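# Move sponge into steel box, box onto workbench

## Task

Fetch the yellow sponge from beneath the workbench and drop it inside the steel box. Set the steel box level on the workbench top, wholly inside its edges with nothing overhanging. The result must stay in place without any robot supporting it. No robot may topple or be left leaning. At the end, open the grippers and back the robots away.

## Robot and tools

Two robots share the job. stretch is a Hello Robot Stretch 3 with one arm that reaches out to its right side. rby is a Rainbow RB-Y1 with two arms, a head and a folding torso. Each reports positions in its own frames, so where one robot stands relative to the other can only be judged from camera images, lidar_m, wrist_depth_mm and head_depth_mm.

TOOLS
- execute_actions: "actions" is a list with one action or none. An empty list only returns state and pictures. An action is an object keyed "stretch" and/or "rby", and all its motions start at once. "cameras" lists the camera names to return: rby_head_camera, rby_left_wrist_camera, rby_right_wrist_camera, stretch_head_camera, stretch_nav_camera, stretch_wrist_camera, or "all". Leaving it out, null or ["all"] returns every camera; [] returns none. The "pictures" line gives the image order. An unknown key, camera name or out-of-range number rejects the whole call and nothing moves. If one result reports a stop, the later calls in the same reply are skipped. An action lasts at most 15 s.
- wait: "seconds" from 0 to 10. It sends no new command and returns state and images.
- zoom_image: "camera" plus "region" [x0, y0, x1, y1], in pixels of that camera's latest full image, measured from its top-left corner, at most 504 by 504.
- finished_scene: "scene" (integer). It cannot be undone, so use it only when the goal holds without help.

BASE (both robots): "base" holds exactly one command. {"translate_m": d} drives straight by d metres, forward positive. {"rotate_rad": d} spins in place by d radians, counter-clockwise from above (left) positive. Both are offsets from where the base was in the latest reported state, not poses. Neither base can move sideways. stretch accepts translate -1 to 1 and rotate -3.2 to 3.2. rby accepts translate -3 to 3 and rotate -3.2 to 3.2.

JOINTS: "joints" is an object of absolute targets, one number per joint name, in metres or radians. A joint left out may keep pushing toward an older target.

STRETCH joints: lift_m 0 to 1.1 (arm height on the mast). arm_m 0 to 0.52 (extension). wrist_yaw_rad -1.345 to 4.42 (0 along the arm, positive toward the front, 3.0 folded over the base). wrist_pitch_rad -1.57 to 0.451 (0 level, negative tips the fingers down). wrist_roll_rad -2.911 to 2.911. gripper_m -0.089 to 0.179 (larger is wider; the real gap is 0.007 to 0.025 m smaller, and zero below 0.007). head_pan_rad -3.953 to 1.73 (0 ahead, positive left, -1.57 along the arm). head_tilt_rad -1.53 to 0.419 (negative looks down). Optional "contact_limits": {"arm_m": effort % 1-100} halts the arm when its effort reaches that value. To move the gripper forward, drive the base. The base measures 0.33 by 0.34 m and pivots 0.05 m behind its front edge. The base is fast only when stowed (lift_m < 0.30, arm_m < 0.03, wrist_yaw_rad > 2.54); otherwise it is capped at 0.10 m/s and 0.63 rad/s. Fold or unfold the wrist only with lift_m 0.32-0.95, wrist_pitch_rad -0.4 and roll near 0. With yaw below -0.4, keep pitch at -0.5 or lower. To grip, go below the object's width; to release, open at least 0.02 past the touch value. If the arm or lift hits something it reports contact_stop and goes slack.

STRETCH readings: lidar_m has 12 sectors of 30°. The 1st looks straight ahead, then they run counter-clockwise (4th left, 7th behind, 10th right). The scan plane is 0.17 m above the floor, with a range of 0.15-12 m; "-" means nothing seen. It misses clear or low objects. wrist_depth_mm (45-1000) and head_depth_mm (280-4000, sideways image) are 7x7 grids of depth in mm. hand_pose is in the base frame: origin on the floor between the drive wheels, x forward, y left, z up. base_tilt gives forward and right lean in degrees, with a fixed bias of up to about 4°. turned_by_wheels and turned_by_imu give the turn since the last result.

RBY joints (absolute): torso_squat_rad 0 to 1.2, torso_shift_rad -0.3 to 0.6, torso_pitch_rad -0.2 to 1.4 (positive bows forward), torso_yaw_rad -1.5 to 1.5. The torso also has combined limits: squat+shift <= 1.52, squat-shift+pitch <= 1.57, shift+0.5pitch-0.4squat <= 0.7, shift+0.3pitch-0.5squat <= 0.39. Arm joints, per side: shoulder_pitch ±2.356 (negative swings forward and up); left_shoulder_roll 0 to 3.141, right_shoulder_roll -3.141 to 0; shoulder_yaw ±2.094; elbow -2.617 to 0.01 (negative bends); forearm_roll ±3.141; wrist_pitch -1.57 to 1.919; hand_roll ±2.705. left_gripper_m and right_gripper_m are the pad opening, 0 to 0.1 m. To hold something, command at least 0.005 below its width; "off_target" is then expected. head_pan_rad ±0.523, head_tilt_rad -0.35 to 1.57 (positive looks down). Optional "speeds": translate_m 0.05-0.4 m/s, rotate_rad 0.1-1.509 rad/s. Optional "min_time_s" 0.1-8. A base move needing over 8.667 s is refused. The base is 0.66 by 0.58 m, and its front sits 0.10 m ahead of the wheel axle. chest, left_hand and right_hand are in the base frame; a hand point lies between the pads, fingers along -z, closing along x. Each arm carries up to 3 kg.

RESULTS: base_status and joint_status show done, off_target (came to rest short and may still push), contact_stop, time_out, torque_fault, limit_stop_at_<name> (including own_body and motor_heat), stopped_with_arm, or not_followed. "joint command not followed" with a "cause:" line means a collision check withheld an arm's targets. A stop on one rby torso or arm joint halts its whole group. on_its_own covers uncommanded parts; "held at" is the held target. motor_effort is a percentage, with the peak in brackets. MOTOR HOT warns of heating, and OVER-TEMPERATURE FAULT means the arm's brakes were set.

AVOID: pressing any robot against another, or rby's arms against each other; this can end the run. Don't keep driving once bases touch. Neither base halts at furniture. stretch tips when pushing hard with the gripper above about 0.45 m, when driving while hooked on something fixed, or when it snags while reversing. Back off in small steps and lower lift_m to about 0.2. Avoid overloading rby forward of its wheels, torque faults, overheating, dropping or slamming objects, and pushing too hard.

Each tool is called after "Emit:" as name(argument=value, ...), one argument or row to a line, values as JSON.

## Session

Emit:
execute_actions(
  actions=[],
)

Scene clock: 0.00 s.
stretch.base_odometry: x=+0.000 y=+0.000 heading=+0.000 (m, m, rad; stretch's odometry frame)
stretch.turned_by_wheels: +0.000 (rad since the last result)
stretch.turned_by_imu: +0.000 (rad since the last result)
stretch.base_tilt: forward=+0.6 right=+0.2 (deg)
stretch.lidar_m: 1.79 1.84 1.54 2.56 2.51 2.16 2.69 2.67 3.62 2.55 2.15 2.12
stretch.head_depth_mm: 1980 2211 2224 2223 2194 2192 2123 / 2007 2410 2398 2373 2365 2372 2256 / 2038 2604 2608 2598 2581 2573 2235 / 2059 2810 2867 2865 2841 2797 2221 / 2075 2768 2845 2889 2938 2922 2192 / 2103 2554 2600 2622 2647 2699 2178 / 2125 2357 2369 2407 2395 1751 1769
stretch.base_status: not commanded
stretch.joint_positions: lift_m=+0.401 arm_m=+0.000 wrist_yaw_rad=+2.851 wrist_pitch_rad=-0.365 wrist_roll_rad=+0.008 gripper_m=+0.037 head_pan_rad=-0.016 head_tilt_rad=-0.023
stretch.joint_status: not commanded
stretch.motor_effort: left_wheel=+0 right_wheel=-1 lift_m=+41 arm_m=-1 wrist_yaw_rad=-1 wrist_pitch_rad=+5 wrist_roll_rad=+0 gripper_m=+0 head_pan_rad=+1 head_tilt_rad=+3 (%)
stretch.hand_pose: x=+0.0448 y=+0.0763 z=+0.4258 quat_wxyz=(+0.228, +0.709, +0.026, +0.667) (m; stretch's base frame)
stretch.wrist_depth_mm: - - - - - - - / - - - - - - - / - - - - - - - / - - - - - - - / 805 851 906 878 895 955 933 / 715 725 - 726 759 755 770 / 596 - 618 627 614 633 647
rby.base_odometry: x=+0.000 y=+0.000 heading=+0.000 (m, m, rad; rby's odometry frame)
rby.base_status: not commanded
rby.joint_positions: torso_squat_rad=+0.350 torso_shift_rad=-0.001 torso_pitch_rad=+0.000 torso_yaw_rad=+0.000 left_shoulder_pitch_rad=+0.039 left_shoulder_roll_rad=+0.013 left_shoulder_yaw_rad=-0.026 left_elbow_rad=-0.141 left_forearm_roll_rad=+0.017 left_wrist_pitch_rad=+0.033 left_hand_roll_rad=-0.008 left_gripper_m=+0.099 right_shoulder_pitch_rad=-0.026 right_shoulder_roll_rad=-0.011 right_shoulder_yaw_rad=+0.037 right_elbow_rad=-0.240 right_forearm_roll_rad=-0.011 right_wrist_pitch_rad=-0.025 right_hand_roll_rad=+0.029 right_gripper_m=+0.100 head_pan_rad=+0.001 head_tilt_rad=+0.399
rby.joint_status: not commanded
rby.chest: x=-0.2286 y=-0.0012 z=+1.2475 quat_wxyz=(+1.000, +0.001, +0.000, +0.000) (m; rby's base frame)
rby.left_hand: x=-0.1955 y=+0.2290 z=+0.5632 quat_wxyz=(+0.999, +0.006, -0.036, -0.002) (m; rby's base frame)
rby.right_hand: x=-0.0883 y=-0.2225 z=+0.5758 quat_wxyz=(+0.989, -0.003, -0.144, +0.032) (m; rby's base frame)
pictures: rby_head_camera, rby_left_wrist_camera, rby_right_wrist_camera, stretch_head_camera (sideways: a quarter turn clockwise sets it upright), stretch_nav_camera (sideways: a quarter turn counterclockwise sets it upright), stretch_wrist_camera
Images, in order (width x height): rby_head_camera 896x504, rby_left_wrist_camera 644x364, rby_right_wrist_camera 644x364, stretch_head_camera 896x504, stretch_nav_camera 672x504, stretch_wrist_camera 644x364.

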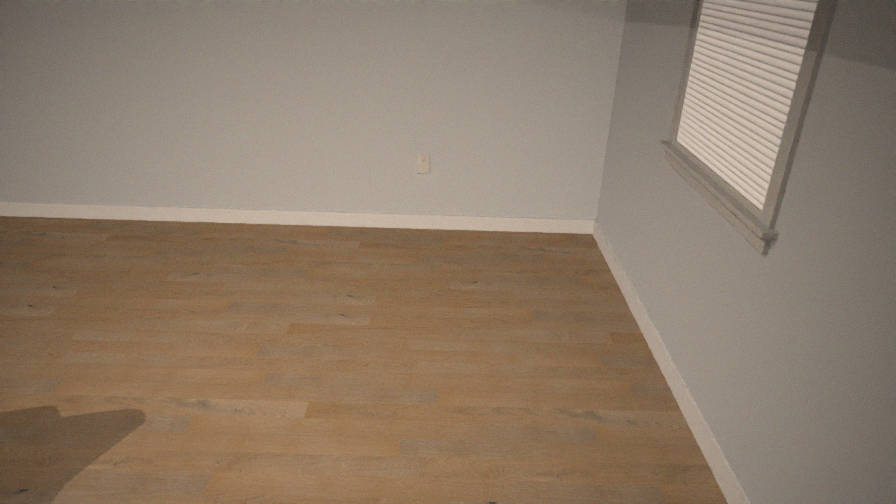

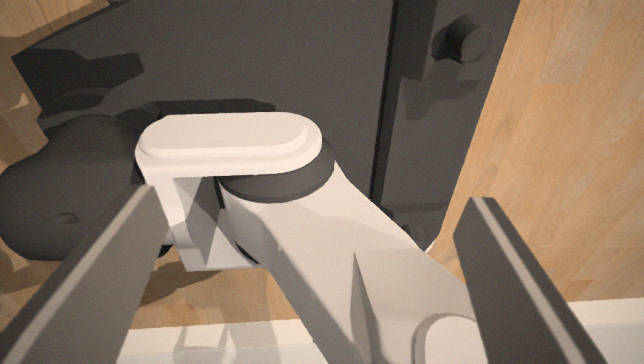

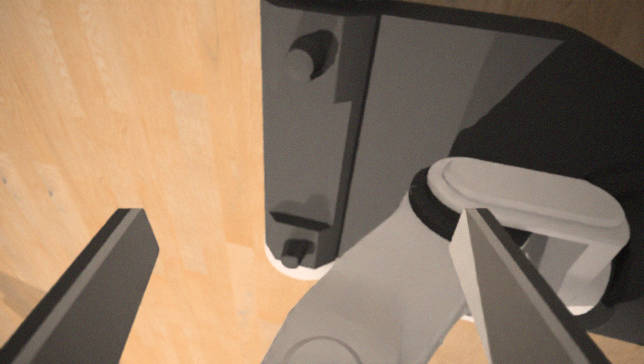

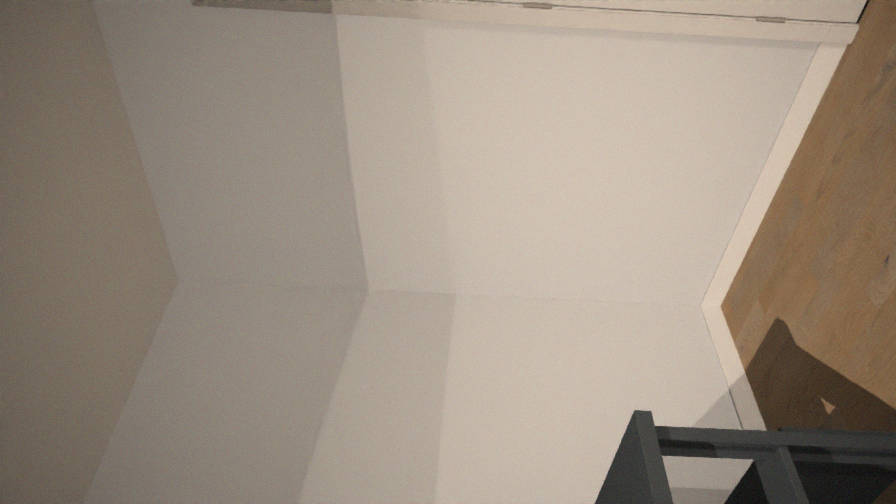

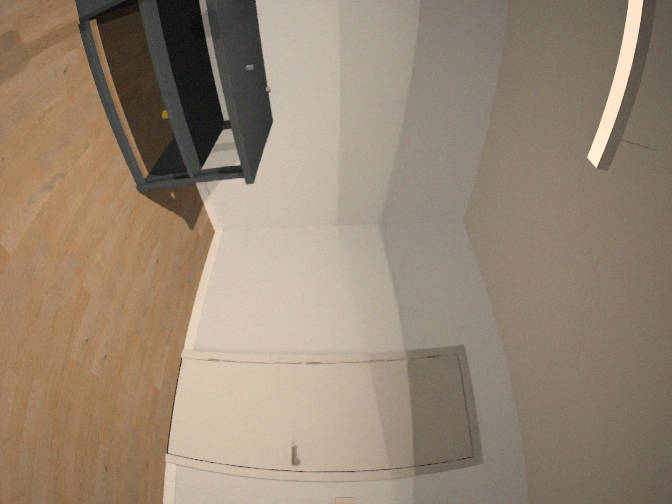

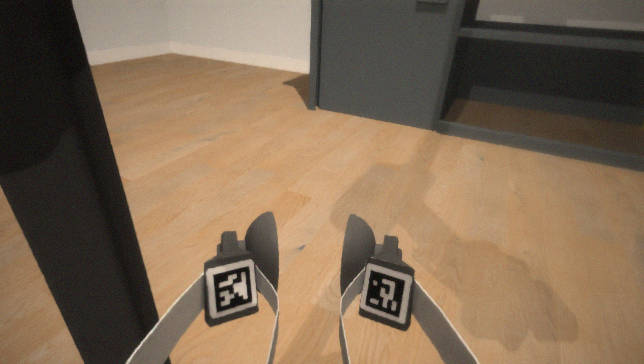

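Emit:
execute_actions(
  actions=[
    {"stretch":{"joints":{"head_pan_rad":1.2,"head_tilt_rad":-0.5}},"rby":{"base":{"rotate_rad":1.5},"joints":{"head_tilt_rad":0.5}}},
  ],
  cameras=["rby_head_camera","stretch_head_camera","stretch_nav_camera"],
)

Scene clock: 4.17 s.
stretch.base_odometry: x=+0.000 y=+0.000 heading=+0.000 (m, m, rad; stretch's odometry frame)
stretch.turned_by_wheels: +0.000 (rad since the last result)
stretch.turned_by_imu: +0.001 (rad since the last result)
stretch.base_tilt: forward=+0.6 right=+0.3 (deg)
stretch.lidar_m: 1.79 1.85 1.54 2.56 2.51 2.15 2.69 2.82 3.62 2.55 2.15 2.13
stretch.head_depth_mm: 1850 1989 1725 1767 2041 1628 1343 / 1919 2073 1834 1656 1817 1626 1344 / 1995 2137 1824 1734 1863 1608 1331 / 2077 2247 1825 1808 1935 1599 1330 / 2173 2336 2548 2566 1989 1587 1325 / 2244 2468 2687 2657 1983 1582 1310 / 2368 2569 2849 2640 1971 1574 1311
stretch.base_status: not commanded
stretch.joint_positions: lift_m=+0.401 arm_m=+0.000 wrist_yaw_rad=+2.851 wrist_pitch_rad=-0.365 wrist_roll_rad=+0.008 gripper_m=+0.037 head_pan_rad=+1.193 head_tilt_rad=-0.494
stretch.joint_status: all done
stretch.motor_effort: left_wheel=+0(0) right_wheel=-1(0) lift_m=+41(41) arm_m=+0(0) wrist_yaw_rad=-1(1) wrist_pitch_rad=+5(5) wrist_roll_rad=+0(0) gripper_m=+0(0) head_pan_rad=+2(34) head_tilt_rad=-5(42) (%)
stretch.hand_pose: x=+0.0448 y=+0.0763 z=+0.4258 quat_wxyz=(+0.228, +0.709, +0.026, +0.667) (m; stretch's base frame)
stretch.wrist_depth_mm: - - - - - - - / - - - - - - - / - - - - - - - / - - - - - - - / 819 870 916 897 956 924 931 / 699 733 - 727 758 750 758 / 594 - 612 621 617 645 656
rby.base_odometry: x=+0.000 y=+0.000 heading=+1.500 (m, m, rad; rby's odometry frame)
rby.base_status: done
rby.joint_positions: torso_squat_rad=+0.350 torso_shift_rad=-0.001 torso_pitch_rad=+0.000 torso_yaw_rad=+0.000 left_shoulder_pitch_rad=+0.039 left_shoulder_roll_rad=+0.013 left_shoulder_yaw_rad=-0.026 left_elbow_rad=-0.141 left_forearm_roll_rad=+0.017 left_wrist_pitch_rad=+0.033 left_hand_roll_rad=-0.008 left_gripper_m=+0.099 right_shoulder_pitch_rad=-0.026 right_shoulder_roll_rad=-0.011 right_shoulder_yaw_rad=+0.037 right_elbow_rad=-0.240 right_forearm_roll_rad=-0.011 right_wrist_pitch_rad=-0.025 right_hand_roll_rad=+0.029 right_gripper_m=+0.100 head_pan_rad=+0.001 head_tilt_rad=+0.500
rby.joint_status: all done
rby.chest: x=-0.2286 y=-0.0012 z=+1.2475 quat_wxyz=(+1.000, +0.001, +0.000, +0.000) (m; rby's base frame)
rby.left_hand: x=-0.1955 y=+0.2290 z=+0.5632 quat_wxyz=(+0.999, +0.006, -0.036, -0.002) (m; rby's base frame)
rby.right_hand: x=-0.0883 y=-0.2225 z=+0.5758 quat_wxyz=(+0.989, -0.003, -0.144, +0.032) (m; rby's base frame)
pictures: rby_head_camera, stretch_head_camera (sideways: a quarter turn clockwise sets it upright), stretch_nav_camera (sideways: a quarter turn counterclockwise sets it upright)
Images, in order (width x height): rby_head_camera 896x504, stretch_head_camera 896x504, stretch_nav_camera 672x504.

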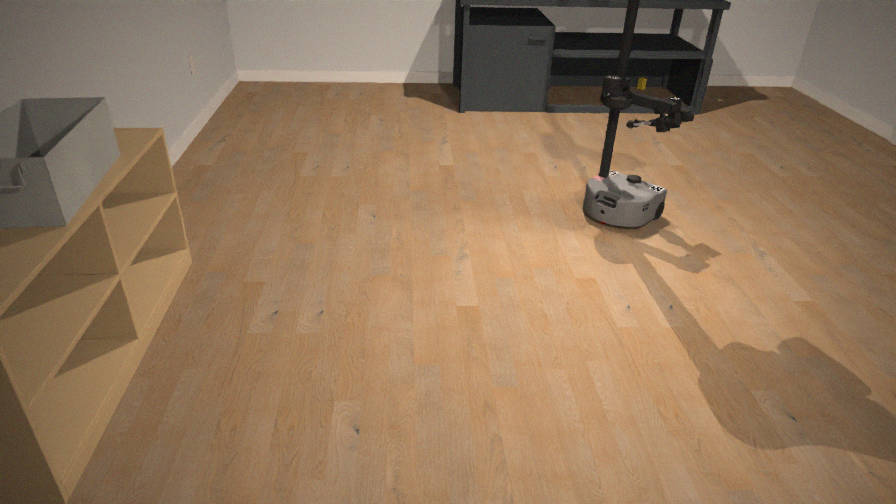

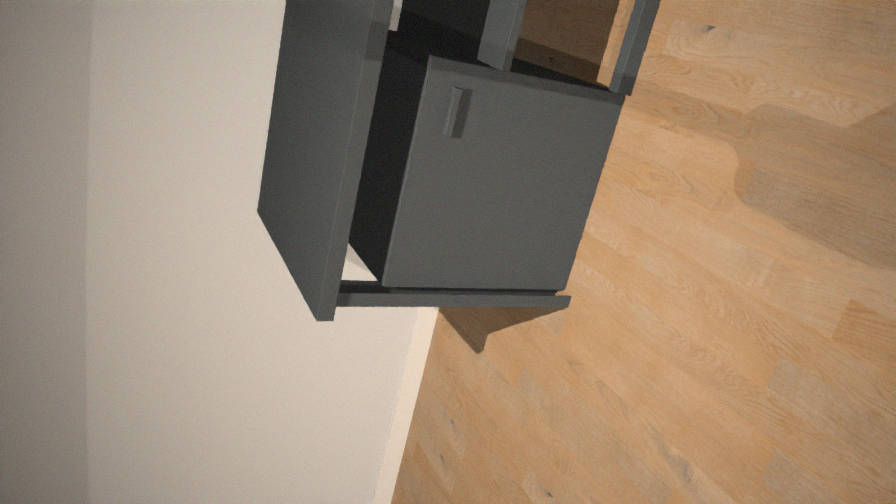

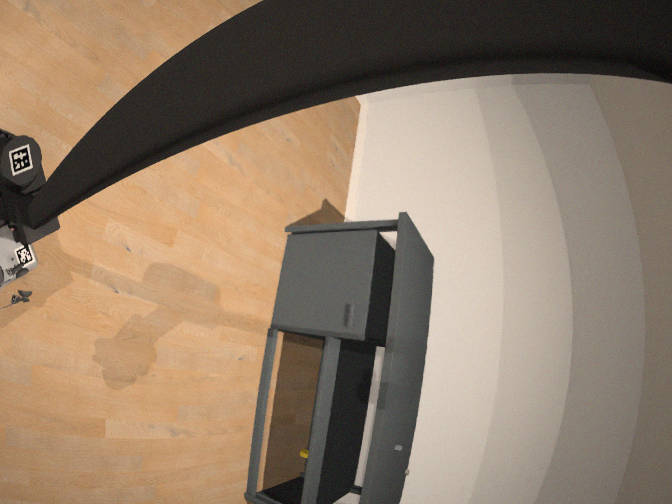

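Emit:
execute_actions(
  actions=[
    {"stretch":{"base":{"rotate_rad":0.3},"joints":{"lift_m":0.25,"wrist_yaw_rad":3.0,"wrist_pitch_rad":-0.4}},"rby":{"base":{"rotate_rad":0.9},"joints":{"head_tilt_rad":0.3}}},
  ],
  cameras=["rby_head_camera"],
)

Emit:
execute_actions(
  actions=[
    {"stretch":{"base":{"translate_m":1.0}}},
  ],
  cameras=[],
)

Emit:
execute_actions(
  actions=[
    {"stretch":{"base":{"rotate_rad":2.04},"joints":{"head_pan_rad":-1.57,"head_tilt_rad":-0.9}}},
  ],
  cameras=["stretch_head_camera","stretch_nav_camera"],
)

Scene clock: 9.07 s.
stretch.base_odometry: x=+0.000 y=+0.000 heading=+0.300 (m, m, rad; stretch's odometry frame)
stretch.turned_by_wheels: +0.300 (rad since the last result)
stretch.turned_by_imu: +0.296 (rad since the last result)
stretch.base_tilt: forward=+0.6 right=+0.3 (deg)
stretch.lidar_m: 1.79 1.54 1.59 2.60 2.16 2.36 2.68 3.06 3.09 2.23 2.12 2.21
stretch.head_depth_mm: 2035 2156 1878 1673 1784 1618 1345 / 2162 2319 2431 1834 1898 1618 1337 / 2331 2510 2677 2747 2024 1598 1335 / 2504 2723 2924 2691 2008 1602 1324 / 2729 2970 3241 2677 2004 1593 1319 / 2699 2909 3119 2656 1972 1579 1312 / 2479 2656 2857 2634 1968 1570 1311
stretch.base_status: done
stretch.joint_positions: lift_m=+0.250 arm_m=+0.000 wrist_yaw_rad=+2.997 wrist_pitch_rad=-0.414 wrist_roll_rad=+0.008 gripper_m=+0.037 head_pan_rad=+1.193 head_tilt_rad=-0.494
stretch.joint_status: all done
stretch.motor_effort: left_wheel=-1(6) right_wheel=+1(3) lift_m=+31(32) arm_m=+0(0) wrist_yaw_rad=+3(2) wrist_pitch_rad=+5(7) wrist_roll_rad=+0(0) gripper_m=-1(1) head_pan_rad=+3(3) head_tilt_rad=-4(4) (%)
stretch.hand_pose: x=+0.0111 y=+0.0779 z=+0.2639 quat_wxyz=(+0.195, +0.703, +0.095, +0.677) (m; stretch's base frame)
stretch.wrist_depth_mm: - - - - - - - / - - - - - - - / 887 - 978 980 - - - / 683 718 756 743 752 761 806 / 562 571 619 587 599 608 637 / 477 507 - 525 516 504 529 / - - - - 421 436 451
rby.base_odometry: x=+0.000 y=+0.000 heading=+2.399 (m, m, rad; rby's odometry frame)
rby.base_status: done
rby.joint_positions: torso_squat_rad=+0.350 torso_shift_rad=-0.001 torso_pitch_rad=+0.000 torso_yaw_rad=+0.000 left_shoulder_pitch_rad=+0.039 left_shoulder_roll_rad=+0.013 left_shoulder_yaw_rad=-0.026 left_elbow_rad=-0.141 left_forearm_roll_rad=+0.017 left_wrist_pitch_rad=+0.033 left_hand_roll_rad=-0.008 left_gripper_m=+0.099 right_shoulder_pitch_rad=-0.026 right_shoulder_roll_rad=-0.011 right_shoulder_yaw_rad=+0.037 right_elbow_rad=-0.240 right_forearm_roll_rad=-0.011 right_wrist_pitch_rad=-0.025 right_hand_roll_rad=+0.029 right_gripper_m=+0.100 head_pan_rad=+0.001 head_tilt_rad=+0.300
rby.joint_status: all done
rby.chest: x=-0.2286 y=-0.0012 z=+1.2475 quat_wxyz=(+1.000, +0.001, +0.000, +0.000) (m; rby's base frame)
rby.left_hand: x=-0.1955 y=+0.2290 z=+0.5632 quat_wxyz=(+0.999, +0.006, -0.036, -0.002) (m; rby's base frame)
rby.right_hand: x=-0.0883 y=-0.2225 z=+0.5758 quat_wxyz=(+0.989, -0.003, -0.144, +0.032) (m; rby's base frame)
pictures: rby_head_camera
Images, in order (width x height): rby_head_camera 896x504.

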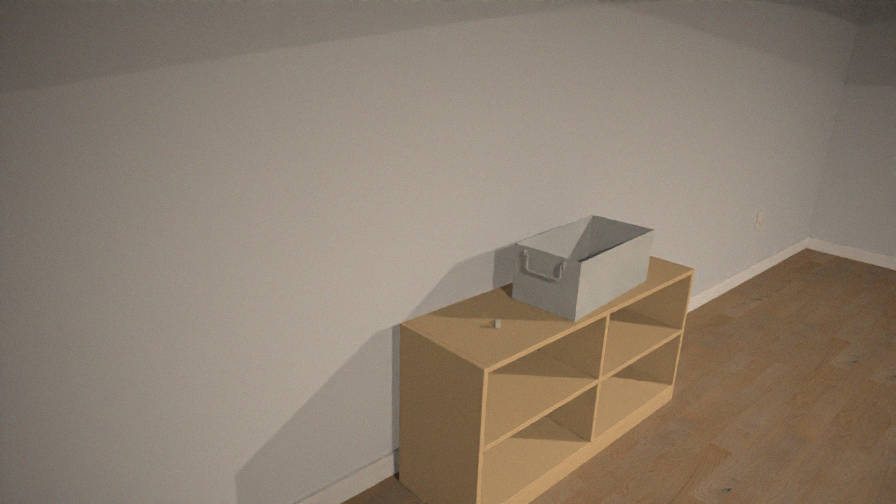

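Scene clock: 14.00 s.
stretch.base_odometry: x=+0.955 y=+0.295 heading=+0.300 (m, m, rad; stretch's odometry frame)
stretch.turned_by_wheels: +0.000 (rad since the last result)
stretch.turned_by_imu: +0.003 (rad since the last result)
stretch.base_tilt: forward=+0.4 right=+0.2 (deg)
stretch.lidar_m: 0.80 1.33 0.93 0.96 3.04 2.94 3.66 4.49 2.34 1.70 1.63 1.71
stretch.head_depth_mm: 1241 1320 1398 1105 813 1035 928 / 1330 1420 1481 1093 809 1088 1245 / 1429 1537 1571 1084 899 1081 1329 / 1542 1656 1657 1079 1173 1181 1295 / 1675 1811 1630 1068 1159 1294 1318 / 1829 2003 1619 1172 1314 1475 1309 / 2025 2224 2349 1359 1535 1576 1311
stretch.base_status: done
stretch.joint_positions: lift_m=+0.250 arm_m=+0.000 wrist_yaw_rad=+2.998 wrist_pitch_rad=-0.414 wrist_roll_rad=+0.008 gripper_m=+0.037 head_pan_rad=+1.193 head_tilt_rad=-0.494
stretch.joint_status: not commanded
stretch.motor_effort: left_wheel=-1(6) right_wheel=+0(7) lift_m=+32(32) arm_m=+0(0) wrist_yaw_rad=+1(2) wrist_pitch_rad=+5(5) wrist_roll_rad=+0(0) gripper_m=+1(1) head_pan_rad=+2(3) head_tilt_rad=-4(4) (%)
stretch.hand_pose: x=+0.0109 y=+0.0779 z=+0.2639 quat_wxyz=(+0.195, +0.703, +0.095, +0.677) (m; stretch's base frame)
stretch.wrist_depth_mm: - - - - 986 - - / - - - - - - - / 902 - 974 - 974 - - / 704 715 739 767 791 716 786 / 577 577 596 594 606 621 603 / 482 499 - 534 518 521 532 / - - - - 423 442 446
rby.base_odometry: x=+0.000 y=+0.000 heading=+2.399 (m, m, rad; rby's odometry frame)
rby.base_status: not commanded
rby.joint_positions: torso_squat_rad=+0.350 torso_shift_rad=-0.001 torso_pitch_rad=+0.000 torso_yaw_rad=+0.000 left_shoulder_pitch_rad=+0.039 left_shoulder_roll_rad=+0.013 left_shoulder_yaw_rad=-0.026 left_elbow_rad=-0.141 left_forearm_roll_rad=+0.017 left_wrist_pitch_rad=+0.033 left_hand_roll_rad=-0.008 left_gripper_m=+0.099 right_shoulder_pitch_rad=-0.026 right_shoulder_roll_rad=-0.011 right_shoulder_yaw_rad=+0.037 right_elbow_rad=-0.240 right_forearm_roll_rad=-0.011 right_wrist_pitch_rad=-0.025 right_hand_roll_rad=+0.029 right_gripper_m=+0.100 head_pan_rad=+0.001 head_tilt_rad=+0.300
rby.joint_status: not commanded
rby.chest: x=-0.2286 y=-0.0012 z=+1.2475 quat_wxyz=(+1.000, +0.001, +0.000, +0.000) (m; rby's base frame)
rby.left_hand: x=-0.1955 y=+0.2290 z=+0.5632 quat_wxyz=(+0.999, +0.006, -0.036, -0.002) (m; rby's base frame)
rby.right_hand: x=-0.0883 y=-0.2225 z=+0.5758 quat_wxyz=(+0.989, -0.003, -0.144, +0.032) (m; rby's base frame)
pictures: none
No camera images: the call's "cameras" was empty. Leave "cameras" out to get every camera's image.

Scene clock: 16.43 s.
stretch.base_odometry: x=+0.955 y=+0.295 heading=+2.340 (m, m, rad; stretch's odometry frame)
stretch.turned_by_wheels: +2.040 (rad since the last result)
stretch.turned_by_imu: +2.000 (rad since the last result)
stretch.base_tilt: forward=+0.6 right=+0.4 (deg)
stretch.lidar_m: 3.01 2.93 3.65 3.84 2.60 1.74 1.62 1.68 0.80 1.33 0.98 0.92
stretch.head_depth_mm: 1200 933 802 1136 1359 1268 1131 / 1187 928 799 1129 1435 1259 1130 / 1181 922 793 1123 1425 1259 1153 / 1172 913 788 1116 1417 1254 1157 / 1159 909 787 1118 1412 1250 1138 / 1152 904 781 1106 1408 1249 1116 / 1144 898 778 1100 1403 1243 1116
stretch.base_status: done
stretch.joint_positions: lift_m=+0.250 arm_m=+0.000 wrist_yaw_rad=+2.998 wrist_pitch_rad=-0.414 wrist_roll_rad=+0.008 gripper_m=+0.037 head_pan_rad=-1.563 head_tilt_rad=-0.889
stretch.joint_status: all done
stretch.motor_effort: left_wheel=-1(8) right_wheel=+1(8) lift_m=+32(32) arm_m=+0(1) wrist_yaw_rad=+1(1) wrist_pitch_rad=+5(5) wrist_roll_rad=+0(0) gripper_m=+1(0) head_pan_rad=-3(32) head_tilt_rad=-7(40) (%)
stretch.hand_pose: x=+0.0109 y=+0.0778 z=+0.2639 quat_wxyz=(+0.195, +0.703, +0.095, +0.677) (m; stretch's base frame)
stretch.wrist_depth_mm: - - - - - - - / - - - - - - - / 897 - 967 - - - - / 685 704 726 748 752 779 784 / 572 580 604 613 616 635 636 / 486 496 - 520 520 506 523 / - - - - 422 443 442
rby.base_odometry: x=+0.000 y=+0.000 heading=+2.399 (m, m, rad; rby's odometry frame)
rby.base_status: not commanded
rby.joint_positions: torso_squat_rad=+0.350 torso_shift_rad=-0.001 torso_pitch_rad=+0.000 torso_yaw_rad=+0.000 left_shoulder_pitch_rad=+0.039 left_shoulder_roll_rad=+0.013 left_shoulder_yaw_rad=-0.026 left_elbow_rad=-0.141 left_forearm_roll_rad=+0.017 left_wrist_pitch_rad=+0.033 left_hand_roll_rad=-0.008 left_gripper_m=+0.099 right_shoulder_pitch_rad=-0.026 right_shoulder_roll_rad=-0.011 right_shoulder_yaw_rad=+0.037 right_elbow_rad=-0.240 right_forearm_roll_rad=-0.011 right_wrist_pitch_rad=-0.025 right_hand_roll_rad=+0.029 right_gripper_m=+0.100 head_pan_rad=+0.001 head_tilt_rad=+0.300
rby.joint_status: not commanded
rby.chest: x=-0.2286 y=-0.0012 z=+1.2475 quat_wxyz=(+1.000, +0.001, +0.000, +0.000) (m; rby's base frame)
rby.left_hand: x=-0.1955 y=+0.2290 z=+0.5632 quat_wxyz=(+0.999, +0.006, -0.036, -0.002) (m; rby's base frame)
rby.right_hand: x=-0.0883 y=-0.2225 z=+0.5758 quat_wxyz=(+0.989, -0.003, -0.144, +0.032) (m; rby's base frame)
pictures: stretch_head_camera (sideways: a quarter turn clockwise sets it upright), stretch_nav_camera (sideways: a quarter turn counterclockwise sets it upright)
Images, in order (width x height): stretch_head_camera 896x504, stretch_nav_camera 672x504.

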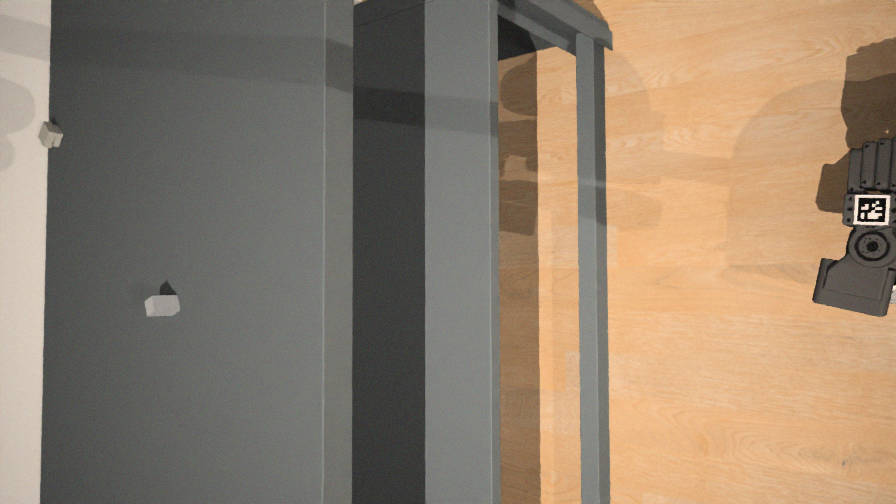

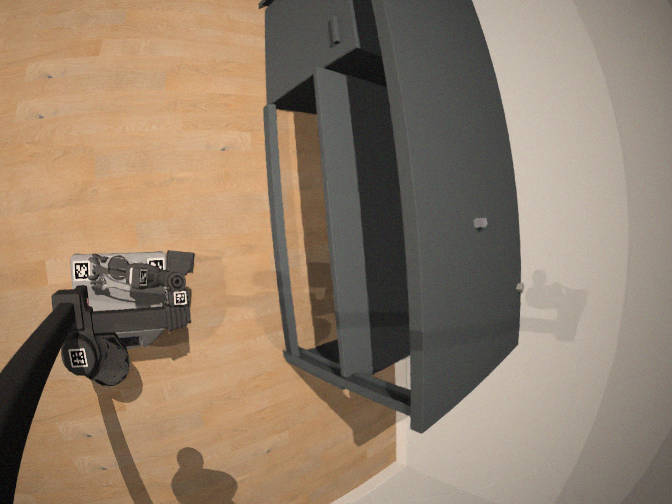

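Emit:
execute_actions(
  actions=[
    {"stretch":{"joints":{"lift_m":0.4}},"rby":{"base":{"rotate_rad":-0.75}}},
  ],
  cameras=["rby_head_camera"],
)

Emit:
execute_actions(
  actions=[
    {"stretch":{"joints":{"wrist_yaw_rad":0,"gripper_m":0.15}}},
  ],
  cameras=[],
)

Emit:
execute_actions(
  actions=[
    {"stretch":{"joints":{"lift_m":0.2,"wrist_pitch_rad":-0.3,"arm_m":0.1}}},
  ],
  cameras=["stretch_wrist_camera","stretch_nav_camera"],
)

Scene clock: 19.97 s.
stretch.base_odometry: x=+0.955 y=+0.295 heading=+2.340 (m, m, rad; stretch's odometry frame)
stretch.turned_by_wheels: +0.000 (rad since the last result)
stretch.turned_by_imu: +0.001 (rad since the last result)
stretch.base_tilt: forward=+0.6 right=+0.3 (deg)
stretch.lidar_m: 2.99 2.93 3.64 4.08 2.60 1.75 1.63 1.68 0.80 1.33 0.98 0.93
stretch.head_depth_mm: 1201 930 801 1131 1360 1271 1133 / 1181 927 797 1125 1430 1265 1146 / 1183 921 795 1123 1427 1262 1164 / 1175 913 790 1120 1422 1258 1162 / 1165 907 787 1112 1411 1248 1122 / 1153 905 783 1108 1407 1244 1118 / 1147 898 778 1102 1407 1240 1116
stretch.base_status: not commanded
stretch.joint_positions: lift_m=+0.400 arm_m=+0.000 wrist_yaw_rad=+2.998 wrist_pitch_rad=-0.414 wrist_roll_rad=+0.008 gripper_m=+0.037 head_pan_rad=-1.563 head_tilt_rad=-0.889
stretch.joint_status: all done
stretch.motor_effort: left_wheel=-1(1) right_wheel=+1(1) lift_m=+50(52) arm_m=+0(1) wrist_yaw_rad=+2(1) wrist_pitch_rad=+5(5) wrist_roll_rad=+0(1) gripper_m=+0(0) head_pan_rad=-3(3) head_tilt_rad=-7(7) (%)
stretch.hand_pose: x=+0.0109 y=+0.0778 z=+0.4132 quat_wxyz=(+0.195, +0.703, +0.095, +0.677) (m; stretch's base frame)
stretch.wrist_depth_mm: - - - - - - - / - - - - - - - / - - - - - - - / 982 971 - - - - - / 804 782 852 843 834 863 871 / 657 664 - 694 735 703 752 / 577 579 593 596 600 614 616
rby.base_odometry: x=+0.000 y=-0.001 heading=+1.650 (m, m, rad; rby's odometry frame)
rby.base_status: done
rby.joint_positions: torso_squat_rad=+0.350 torso_shift_rad=-0.001 torso_pitch_rad=+0.000 torso_yaw_rad=+0.000 left_shoulder_pitch_rad=+0.039 left_shoulder_roll_rad=+0.013 left_shoulder_yaw_rad=-0.026 left_elbow_rad=-0.141 left_forearm_roll_rad=+0.017 left_wrist_pitch_rad=+0.033 left_hand_roll_rad=-0.008 left_gripper_m=+0.099 right_shoulder_pitch_rad=-0.026 right_shoulder_roll_rad=-0.011 right_shoulder_yaw_rad=+0.037 right_elbow_rad=-0.240 right_forearm_roll_rad=-0.011 right_wrist_pitch_rad=-0.025 right_hand_roll_rad=+0.029 right_gripper_m=+0.100 head_pan_rad=+0.001 head_tilt_rad=+0.300
rby.joint_status: not commanded
rby.chest: x=-0.2286 y=-0.0012 z=+1.2475 quat_wxyz=(+1.000, +0.001, +0.000, +0.000) (m; rby's base frame)
rby.left_hand: x=-0.1955 y=+0.2290 z=+0.5632 quat_wxyz=(+0.999, +0.006, -0.036, -0.002) (m; rby's base frame)
rby.right_hand: x=-0.0883 y=-0.2225 z=+0.5758 quat_wxyz=(+0.989, -0.003, -0.144, +0.032) (m; rby's base frame)
pictures: rby_head_camera
Images, in order (width x height): rby_head_camera 896x504.

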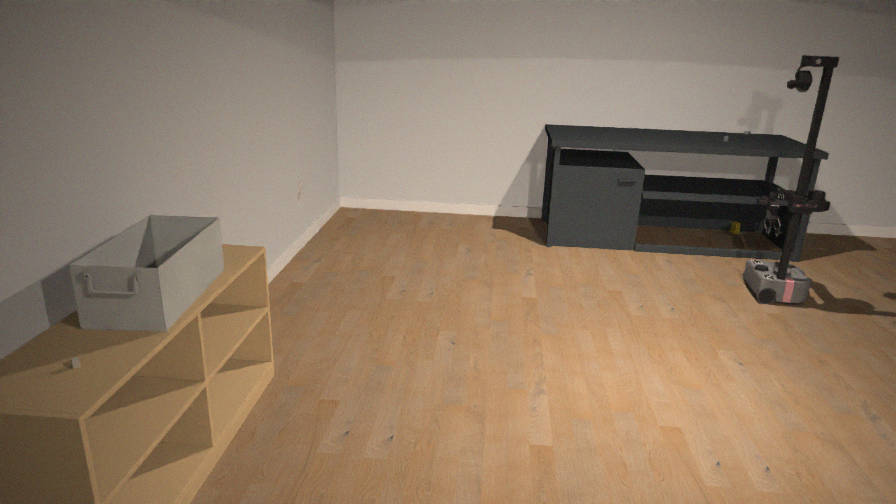

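Scene clock: 22.47 s.
stretch.base_odometry: x=+0.955 y=+0.295 heading=+2.340 (m, m, rad; stretch's odometry frame)
stretch.turned_by_wheels: +0.000 (rad since the last result)
stretch.turned_by_imu: +0.000 (rad since the last result)
stretch.base_tilt: forward=+0.6 right=+0.4 (deg)
stretch.lidar_m: 2.99 2.92 3.65 4.12 2.60 1.74 1.63 1.68 0.80 1.33 0.98 0.92
stretch.head_depth_mm: 1197 933 803 1136 1359 1268 1130 / 1190 925 800 1126 1434 1269 1146 / 1181 921 793 1121 1426 1256 1164 / 1172 911 792 1120 1427 1273 - / 1163 907 787 1115 1419 1247 1120 / 1157 904 780 1113 1413 1245 1118 / 1144 897 776 1111 1413 1244 1113
stretch.base_status: not commanded
stretch.joint_positions: lift_m=+0.400 arm_m=+0.000 wrist_yaw_rad=+0.003 wrist_pitch_rad=-0.414 wrist_roll_rad=+0.008 gripper_m=+0.150 head_pan_rad=-1.563 head_tilt_rad=-0.889
stretch.joint_status: all done
stretch.motor_effort: left_wheel=-1(1) right_wheel=+0(1) lift_m=+51(50) arm_m=+0(1) wrist_yaw_rad=-3(3) wrist_pitch_rad=+5(5) wrist_roll_rad=+0(0) gripper_m=+1(96) head_pan_rad=-3(3) head_tilt_rad=-8(7) (%)
stretch.hand_pose: x=-0.0209 y=-0.3696 z=+0.4132 quat_wxyz=(+0.690, +0.146, -0.694, -0.145) (m; stretch's base frame)
stretch.wrist_depth_mm: 599 634 697 751 834 - - / 383 396 423 447 430 447 469 / - - - - - 782 544 / 968 - - - - 755 604 / 801 816 833 868 855 687 829 / 695 606 623 654 647 - 731 / 559 590 595 597 611 583 637
rby.base_odometry: x=+0.000 y=-0.001 heading=+1.650 (m, m, rad; rby's odometry frame)
rby.base_status: not commanded
rby.joint_positions: torso_squat_rad=+0.350 torso_shift_rad=-0.001 torso_pitch_rad=+0.000 torso_yaw_rad=+0.000 left_shoulder_pitch_rad=+0.039 left_shoulder_roll_rad=+0.013 left_shoulder_yaw_rad=-0.026 left_elbow_rad=-0.141 left_forearm_roll_rad=+0.017 left_wrist_pitch_rad=+0.033 left_hand_roll_rad=-0.008 left_gripper_m=+0.099 right_shoulder_pitch_rad=-0.026 right_shoulder_roll_rad=-0.011 right_shoulder_yaw_rad=+0.037 right_elbow_rad=-0.240 right_forearm_roll_rad=-0.011 right_wrist_pitch_rad=-0.025 right_hand_roll_rad=+0.029 right_gripper_m=+0.100 head_pan_rad=+0.001 head_tilt_rad=+0.300
rby.joint_status: not commanded
rby.chest: x=-0.2286 y=-0.0012 z=+1.2475 quat_wxyz=(+1.000, +0.001, +0.000, +0.000) (m; rby's base frame)
rby.left_hand: x=-0.1955 y=+0.2290 z=+0.5632 quat_wxyz=(+0.999, +0.006, -0.036, -0.002) (m; rby's base frame)
rby.right_hand: x=-0.0883 y=-0.2225 z=+0.5758 quat_wxyz=(+0.989, -0.003, -0.144, +0.032) (m; rby's base frame)
pictures: none
No camera images: the call's "cameras" was empty. Leave "cameras" out to get every camera's image.

Scene clock: 25.13 s.
stretch.base_odometry: x=+0.955 y=+0.295 heading=+2.340 (m, m, rad; stretch's odometry frame)
stretch.turned_by_wheels: +0.000 (rad since the last result)
stretch.turned_by_imu: +0.000 (rad since the last result)
stretch.base_tilt: forward=+0.7 right=+0.3 (deg)
stretch.lidar_m: 3.00 2.93 3.65 4.12 2.60 1.75 1.63 1.68 0.80 1.33 0.98 0.93
stretch.head_depth_mm: 1198 930 802 1133 1356 1266 1135 / 1188 925 799 1129 1434 1262 1129 / 1182 919 793 1121 1425 1257 1129 / 1171 912 790 1118 1421 1277 1113 / 1164 908 784 1112 1421 1250 1120 / 1157 903 779 1113 1415 1251 1118 / 1141 897 777 1105 1402 1240 1115
stretch.base_status: not commanded
stretch.joint_positions: lift_m=+0.200 arm_m=+0.100 wrist_yaw_rad=+0.002 wrist_pitch_rad=-0.321 wrist_roll_rad=+0.008 gripper_m=+0.150 head_pan_rad=-1.563 head_tilt_rad=-0.889
stretch.joint_status: all done
stretch.motor_effort: left_wheel=-1(1) right_wheel=+0(1) lift_m=+31(43) arm_m=+3(3) wrist_yaw_rad=-2(3) wrist_pitch_rad=+7(9) wrist_roll_rad=+0(0) gripper_m=+0(1) head_pan_rad=-2(3) head_tilt_rad=-7(7) (%)
stretch.hand_pose: x=-0.0211 y=-0.4802 z=+0.2353 quat_wxyz=(+0.696, +0.114, -0.700, -0.113) (m; stretch's base frame)
stretch.wrist_depth_mm: 876 915 914 940 945 734 517 / 951 942 - 992 - 741 518 / 951 988 997 - - 744 518 / 749 754 756 786 792 735 521 / 573 593 589 608 625 625 492 / 413 409 423 429 449 - 470 / 375 398 404 408 415 404 441
rby.base_odometry: x=+0.000 y=-0.001 heading=+1.650 (m, m, rad; rby's odometry frame)
rby.base_status: not commanded
rby.joint_positions: torso_squat_rad=+0.350 torso_shift_rad=-0.001 torso_pitch_rad=+0.000 torso_yaw_rad=+0.000 left_shoulder_pitch_rad=+0.039 left_shoulder_roll_rad=+0.013 left_shoulder_yaw_rad=-0.026 left_elbow_rad=-0.141 left_forearm_roll_rad=+0.017 left_wrist_pitch_rad=+0.033 left_hand_roll_rad=-0.008 left_gripper_m=+0.099 right_shoulder_pitch_rad=-0.026 right_shoulder_roll_rad=-0.011 right_shoulder_yaw_rad=+0.037 right_elbow_rad=-0.240 right_forearm_roll_rad=-0.011 right_wrist_pitch_rad=-0.025 right_hand_roll_rad=+0.029 right_gripper_m=+0.100 head_pan_rad=+0.001 head_tilt_rad=+0.300
rby.joint_status: not commanded
rby.chest: x=-0.2286 y=-0.0012 z=+1.2475 quat_wxyz=(+1.000, +0.001, +0.000, +0.000) (m; rby's base frame)
rby.left_hand: x=-0.1955 y=+0.2290 z=+0.5632 quat_wxyz=(+0.999, +0.006, -0.036, -0.002) (m; rby's base frame)
rby.right_hand: x=-0.0883 y=-0.2225 z=+0.5758 quat_wxyz=(+0.989, -0.003, -0.144, +0.032) (m; rby's base frame)
pictures: stretch_nav_camera (sideways: a quarter turn counterclockwise sets it upright), stretch_wrist_camera
Images, in order (width x height): stretch_nav_camera 672x504, stretch_wrist_camera 644x364.

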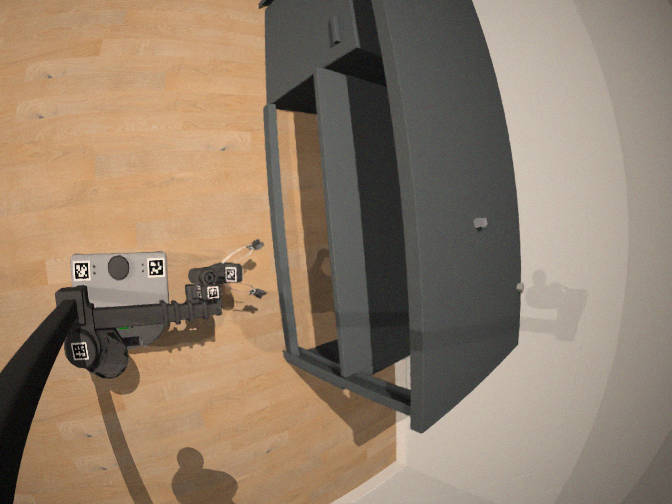

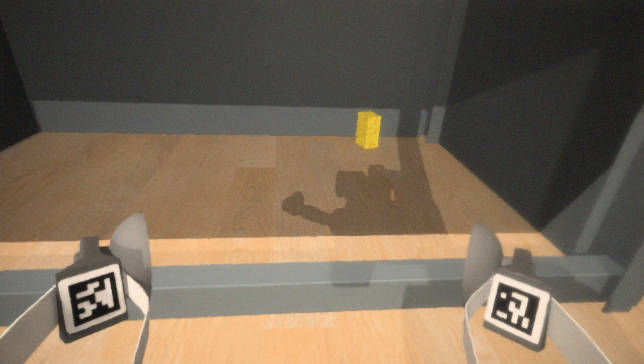

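Emit:
execute_actions(
  actions=[
    {"stretch":{"base":{"rotate_rad":1.16},"joints":{"arm_m":0.0,"lift_m":0.25}},"rby":{"base":{"rotate_rad":0.25}}},
  ],
  cameras=[],
)

Emit:
execute_actions(
  actions=[
    {"stretch":{"base":{"translate_m":-0.34}}},
  ],
  cameras=[],
)

Emit:
execute_actions(
  actions=[
    {"stretch":{"base":{"rotate_rad":-1.18}}},
  ],
  cameras=["stretch_wrist_camera","stretch_nav_camera","rby_head_camera"],
)

Scene clock: 29.60 s.
stretch.base_odometry: x=+0.955 y=+0.295 heading=-2.783 (m, m, rad; stretch's odometry frame)
stretch.turned_by_wheels: +1.160 (rad since the last result)
stretch.turned_by_imu: +1.145 (rad since the last result)
stretch.base_tilt: forward=+0.7 right=+0.4 (deg)
stretch.lidar_m: 3.71 4.49 2.33 1.70 1.66 1.71 0.80 1.33 0.93 0.97 2.99 2.94
stretch.head_depth_mm: 1201 933 1099 1162 1436 1263 1132 / 1193 1024 1183 1371 1402 1266 1130 / 1185 1309 1445 1580 1422 1262 1142 / 2691 1568 1785 1634 1420 1255 - / 2804 2348 1927 1627 1414 1249 1117 / 2760 2325 1914 1618 1411 1252 1117 / 2636 2302 1900 1618 1409 1240 1116
stretch.base_status: done
stretch.joint_positions: lift_m=+0.250 arm_m=+0.000 wrist_yaw_rad=+0.002 wrist_pitch_rad=-0.320 wrist_roll_rad=+0.008 gripper_m=+0.150 head_pan_rad=-1.563 head_tilt_rad=-0.889
stretch.joint_status: all done
stretch.motor_effort: left_wheel=-1(5) right_wheel=+0(5) lift_m=+50(54) arm_m=-4(4) wrist_yaw_rad=-2(2) wrist_pitch_rad=+7(8) wrist_roll_rad=+0(0) gripper_m=+0(1) head_pan_rad=-3(2) head_tilt_rad=-7(7) (%)
stretch.hand_pose: x=-0.0211 y=-0.3809 z=+0.2849 quat_wxyz=(+0.696, +0.113, -0.700, -0.113) (m; stretch's base frame)
stretch.wrist_depth_mm: - - - - 699 604 729 / - - - - 735 689 883 / - - - - 751 762 967 / 848 847 863 929 790 864 - / 657 681 684 707 688 724 731 / 546 527 553 566 574 - 556 / 437 459 467 469 478 475 463
rby.base_odometry: x=+0.000 y=+0.000 heading=+1.899 (m, m, rad; rby's odometry frame)
rby.base_status: done
rby.joint_positions: torso_squat_rad=+0.350 torso_shift_rad=-0.001 torso_pitch_rad=+0.000 torso_yaw_rad=+0.000 left_shoulder_pitch_rad=+0.039 left_shoulder_roll_rad=+0.013 left_shoulder_yaw_rad=-0.026 left_elbow_rad=-0.141 left_forearm_roll_rad=+0.017 left_wrist_pitch_rad=+0.033 left_hand_roll_rad=-0.008 left_gripper_m=+0.099 right_shoulder_pitch_rad=-0.026 right_shoulder_roll_rad=-0.011 right_shoulder_yaw_rad=+0.037 right_elbow_rad=-0.240 right_forearm_roll_rad=-0.011 right_wrist_pitch_rad=-0.025 right_hand_roll_rad=+0.029 right_gripper_m=+0.100 head_pan_rad=+0.001 head_tilt_rad=+0.300
rby.joint_status: not commanded
rby.chest: x=-0.2286 y=-0.0012 z=+1.2475 quat_wxyz=(+1.000, +0.001, +0.000, +0.000) (m; rby's base frame)
rby.left_hand: x=-0.1955 y=+0.2290 z=+0.5632 quat_wxyz=(+0.999, +0.006, -0.036, -0.002) (m; rby's base frame)
rby.right_hand: x=-0.0883 y=-0.2225 z=+0.5758 quat_wxyz=(+0.989, -0.003, -0.144, +0.032) (m; rby's base frame)
pictures: none
No camera images: the call's "cameras" was empty. Leave "cameras" out to get every camera's image.

Scene clock: 34.27 s.
stretch.base_odometry: x=+1.274 y=+0.415 heading=-2.784 (m, m, rad; stretch's odometry frame)
stretch.turned_by_wheels: +0.000 (rad since the last result)
stretch.turned_by_imu: +0.000 (rad since the last result)
stretch.base_tilt: forward=+0.6 right=+0.5 (deg)
stretch.lidar_m: 3.99 4.79 2.10 1.52 1.50 0.51 0.46 1.04 1.08 0.88 1.44 3.23
stretch.head_depth_mm: 1199 932 760 643 602 846 1099 / 1188 927 758 668 957 1203 1111 / 1187 921 755 1073 1348 1239 1145 / 1174 914 1088 1284 1400 1251 - / 1162 1001 1376 1575 1419 1254 1121 / 1206 1511 1821 1623 1414 1247 1117 / 2739 2318 1900 1626 1406 1237 1115
stretch.base_status: done
stretch.joint_positions: lift_m=+0.250 arm_m=+0.000 wrist_yaw_rad=+0.002 wrist_pitch_rad=-0.320 wrist_roll_rad=+0.008 gripper_m=+0.150 head_pan_rad=-1.563 head_tilt_rad=-0.889
stretch.joint_status: not commanded
stretch.motor_effort: left_wheel=-1(7) right_wheel=+1(2) lift_m=+50(50) arm_m=-4(4) wrist_yaw_rad=-1(2) wrist_pitch_rad=+7(7) wrist_roll_rad=+0(0) gripper_m=+1(0) head_pan_rad=-3(3) head_tilt_rad=-7(7) (%)
stretch.hand_pose: x=-0.0211 y=-0.3809 z=+0.2849 quat_wxyz=(+0.696, +0.113, -0.700, -0.113) (m; stretch's base frame)
stretch.wrist_depth_mm: - - 806 623 730 862 712 / - - 865 655 797 922 751 / - - 964 713 869 948 775 / 838 844 829 774 900 912 774 / 651 666 682 644 705 731 753 / 555 523 543 536 575 - 608 / 431 454 464 467 440 461 496
rby.base_odometry: x=+0.000 y=+0.000 heading=+1.899 (m, m, rad; rby's odometry frame)
rby.base_status: not commanded
rby.joint_positions: torso_squat_rad=+0.350 torso_shift_rad=-0.001 torso_pitch_rad=+0.000 torso_yaw_rad=+0.000 left_shoulder_pitch_rad=+0.039 left_shoulder_roll_rad=+0.013 left_shoulder_yaw_rad=-0.026 left_elbow_rad=-0.141 left_forearm_roll_rad=+0.017 left_wrist_pitch_rad=+0.033 left_hand_roll_rad=-0.008 left_gripper_m=+0.099 right_shoulder_pitch_rad=-0.026 right_shoulder_roll_rad=-0.011 right_shoulder_yaw_rad=+0.037 right_elbow_rad=-0.240 right_forearm_roll_rad=-0.011 right_wrist_pitch_rad=-0.025 right_hand_roll_rad=+0.029 right_gripper_m=+0.100 head_pan_rad=+0.001 head_tilt_rad=+0.300
rby.joint_status: not commanded
rby.chest: x=-0.2286 y=-0.0012 z=+1.2475 quat_wxyz=(+1.000, +0.001, +0.000, +0.000) (m; rby's base frame)
rby.left_hand: x=-0.1955 y=+0.2290 z=+0.5632 quat_wxyz=(+0.999, +0.006, -0.036, -0.002) (m; rby's base frame)
rby.right_hand: x=-0.0883 y=-0.2225 z=+0.5758 quat_wxyz=(+0.989, -0.003, -0.144, +0.032) (m; rby's base frame)
pictures: none
No camera images: the call's "cameras" was empty. Leave "cameras" out to get every camera's image.

Scene clock: 37.07 s.
stretch.base_odometry: x=+1.274 y=+0.415 heading=+2.320 (m, m, rad; stretch's odometry frame)
stretch.turned_by_wheels: -1.180 (rad since the last result)
stretch.turned_by_imu: -1.163 (rad since the last result)
stretch.base_tilt: forward=+0.6 right=+0.4 (deg)
stretch.lidar_m: 1.06 3.22 3.58 4.26 2.40 1.58 1.47 1.50 0.47 0.94 1.05 0.88
stretch.head_depth_mm: 1005 964 762 643 817 1211 1135 / 999 925 756 640 603 1171 1130 / 995 920 753 638 597 1203 1148 / 989 912 750 636 590 1189 - / 982 909 745 634 583 1156 1123 / 980 902 742 629 580 1145 1115 / 972 897 725 627 578 1135 1111
stretch.base_status: done
stretch.joint_positions: lift_m=+0.250 arm_m=+0.000 wrist_yaw_rad=+0.002 wrist_pitch_rad=-0.320 wrist_roll_rad=+0.008 gripper_m=+0.150 head_pan_rad=-1.563 head_tilt_rad=-0.889
stretch.joint_status: not commanded
stretch.motor_effort: left_wheel=+1(5) right_wheel=-2(5) lift_m=+50(50) arm_m=-3(3) wrist_yaw_rad=-2(2) wrist_pitch_rad=+7(7) wrist_roll_rad=+0(0) gripper_m=+0(0) head_pan_rad=-2(2) head_tilt_rad=-7(7) (%)
stretch.hand_pose: x=-0.0211 y=-0.3809 z=+0.2849 quat_wxyz=(+0.696, +0.113, -0.700, -0.113) (m; stretch's base frame)
stretch.wrist_depth_mm: 688 717 713 762 692 433 309 / 737 744 769 786 773 449 327 / 770 826 870 852 769 463 329 / 830 860 872 876 781 460 324 / 651 687 674 690 673 436 326 / 547 535 567 546 573 - 327 / 444 457 467 470 487 458 299
rby.base_odometry: x=+0.000 y=+0.000 heading=+1.899 (m, m, rad; rby's odometry frame)
rby.base_status: not commanded
rby.joint_positions: torso_squat_rad=+0.350 torso_shift_rad=-0.001 torso_pitch_rad=+0.000 torso_yaw_rad=+0.000 left_shoulder_pitch_rad=+0.039 left_shoulder_roll_rad=+0.013 left_shoulder_yaw_rad=-0.026 left_elbow_rad=-0.141 left_forearm_roll_rad=+0.017 left_wrist_pitch_rad=+0.033 left_hand_roll_rad=-0.008 left_gripper_m=+0.099 right_shoulder_pitch_rad=-0.026 right_shoulder_roll_rad=-0.011 right_shoulder_yaw_rad=+0.037 right_elbow_rad=-0.240 right_forearm_roll_rad=-0.011 right_wrist_pitch_rad=-0.025 right_hand_roll_rad=+0.029 right_gripper_m=+0.100 head_pan_rad=+0.001 head_tilt_rad=+0.300
rby.joint_status: not commanded
rby.chest: x=-0.2286 y=-0.0012 z=+1.2475 quat_wxyz=(+1.000, +0.001, +0.000, +0.000) (m; rby's base frame)
rby.left_hand: x=-0.1955 y=+0.2290 z=+0.5632 quat_wxyz=(+0.999, +0.006, -0.036, -0.002) (m; rby's base frame)
rby.right_hand: x=-0.0883 y=-0.2225 z=+0.5758 quat_wxyz=(+0.989, -0.003, -0.144, +0.032) (m; rby's base frame)
pictures: rby_head_camera, stretch_nav_camera (sideways: a quarter turn counterclockwise sets it upright), stretch_wrist_camera
Images, in order (width x height): rby_head_camera 896x504, stretch_nav_camera 672x504, stretch_wrist_camera 644x364.

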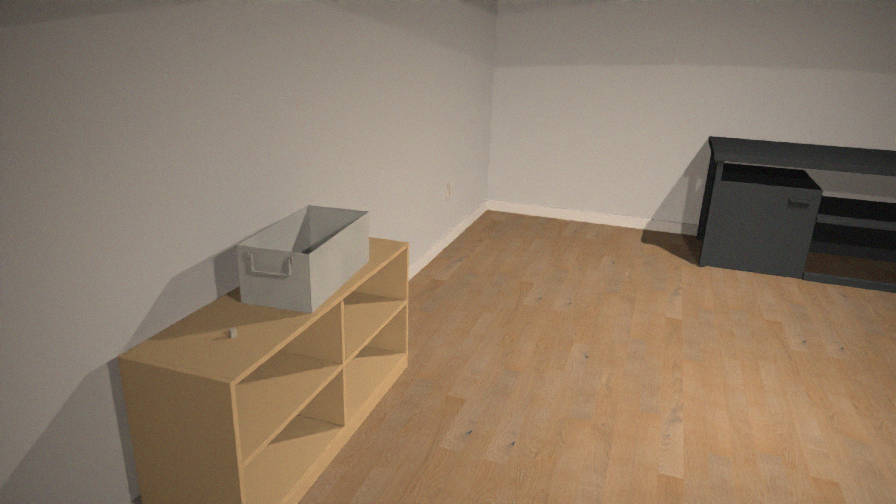

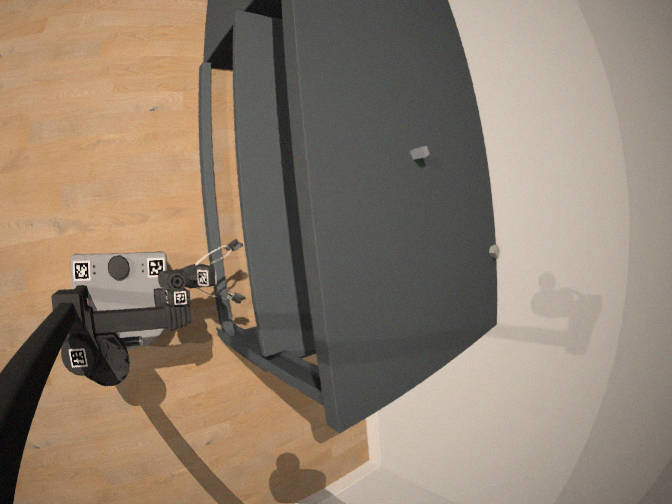

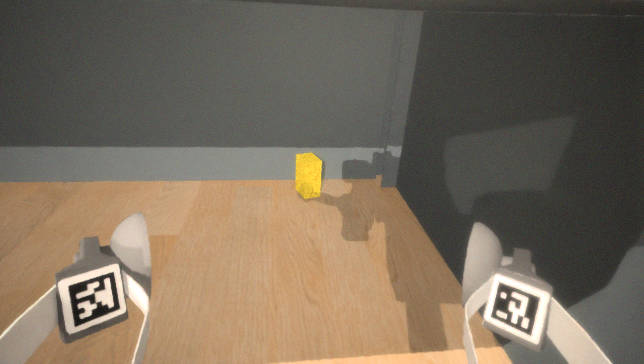

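Emit:
execute_actions(
  actions=[
    {"stretch":{"joints":{"arm_m":0.28,"wrist_pitch_rad":-0.5,"lift_m":0.2},"contact_limits":{"arm_m":30}}},
  ],
  cameras=[],
)

Emit:
execute_actions(
  actions=[
    {"stretch":{"joints":{"lift_m":0.08}}},
  ],
  cameras=["stretch_wrist_camera","stretch_nav_camera"],
)

Scene clock: 40.03 s.
stretch.base_odometry: x=+1.274 y=+0.415 heading=+2.320 (m, m, rad; stretch's odometry frame)
stretch.turned_by_wheels: +0.000 (rad since the last result)
stretch.turned_by_imu: -0.002 (rad since the last result)
stretch.base_tilt: forward=+0.7 right=+0.4 (deg)
stretch.lidar_m: 1.05 3.20 3.57 4.28 2.40 1.58 1.47 1.50 0.46 0.93 1.05 0.88
stretch.head_depth_mm: 1002 958 756 642 771 1201 1136 / 1001 921 753 639 907 1171 1131 / 996 917 751 636 900 884 1134 / 989 909 749 633 592 1172 1130 / 985 904 743 630 586 1176 1123 / 980 899 740 628 580 1152 1115 / 975 894 718 625 576 1140 1115
stretch.base_status: not commanded
stretch.joint_positions: lift_m=+0.200 arm_m=+0.194 wrist_yaw_rad=+0.001 wrist_pitch_rad=-0.513 wrist_roll_rad=+0.008 gripper_m=+0.150 head_pan_rad=-1.564 head_tilt_rad=-0.891
stretch.joint_status: arm_m contact_stop (moved +0.194 of +0.280); the others done
stretch.on_its_own: arm_m is slack since a contact_stop, until your next command for it (your +0.280 is given up)
stretch.motor_effort: left_wheel=+0(5) right_wheel=+0(6) lift_m=+41(45) arm_m=-1(34) wrist_yaw_rad=-1(1) wrist_pitch_rad=+5(5) wrist_roll_rad=+0(0) gripper_m=+1(0) head_pan_rad=-2(3) head_tilt_rad=-5(7) (%)
stretch.contact_limits: arm_m 30 (drawing in: default 24, maximum 39; extending or still: default 32, maximum 53)
stretch.hand_pose: x=-0.0214 y=-0.5508 z=+0.1920 quat_wxyz=(+0.682, +0.179, -0.686, -0.180) (m; stretch's base frame)
stretch.wrist_depth_mm: 523 556 560 579 556 414 298 / 585 590 620 639 622 422 296 / 611 625 656 606 654 418 301 / 501 512 525 537 556 426 298 / 425 443 440 447 457 407 306 / 382 363 378 386 396 - 302 / 320 329 333 336 342 339 293
rby.base_odometry: x=+0.000 y=+0.000 heading=+1.899 (m, m, rad; rby's odometry frame)
rby.base_status: not commanded
rby.joint_positions: torso_squat_rad=+0.350 torso_shift_rad=-0.001 torso_pitch_rad=+0.000 torso_yaw_rad=+0.000 left_shoulder_pitch_rad=+0.039 left_shoulder_roll_rad=+0.013 left_shoulder_yaw_rad=-0.026 left_elbow_rad=-0.141 left_forearm_roll_rad=+0.017 left_wrist_pitch_rad=+0.033 left_hand_roll_rad=-0.008 left_gripper_m=+0.099 right_shoulder_pitch_rad=-0.026 right_shoulder_roll_rad=-0.011 right_shoulder_yaw_rad=+0.037 right_elbow_rad=-0.240 right_forearm_roll_rad=-0.011 right_wrist_pitch_rad=-0.025 right_hand_roll_rad=+0.029 right_gripper_m=+0.100 head_pan_rad=+0.001 head_tilt_rad=+0.300
rby.joint_status: not commanded
rby.chest: x=-0.2286 y=-0.0012 z=+1.2475 quat_wxyz=(+1.000, +0.001, +0.000, +0.000) (m; rby's base frame)
rby.left_hand: x=-0.1955 y=+0.2290 z=+0.5632 quat_wxyz=(+0.999, +0.006, -0.036, -0.002) (m; rby's base frame)
rby.right_hand: x=-0.0883 y=-0.2225 z=+0.5758 quat_wxyz=(+0.989, -0.003, -0.144, +0.032) (m; rby's base frame)
pictures: none
No camera images: the call's "cameras" was empty. Leave "cameras" out to get every camera's image.

not run: a stop came earlier in this reply.


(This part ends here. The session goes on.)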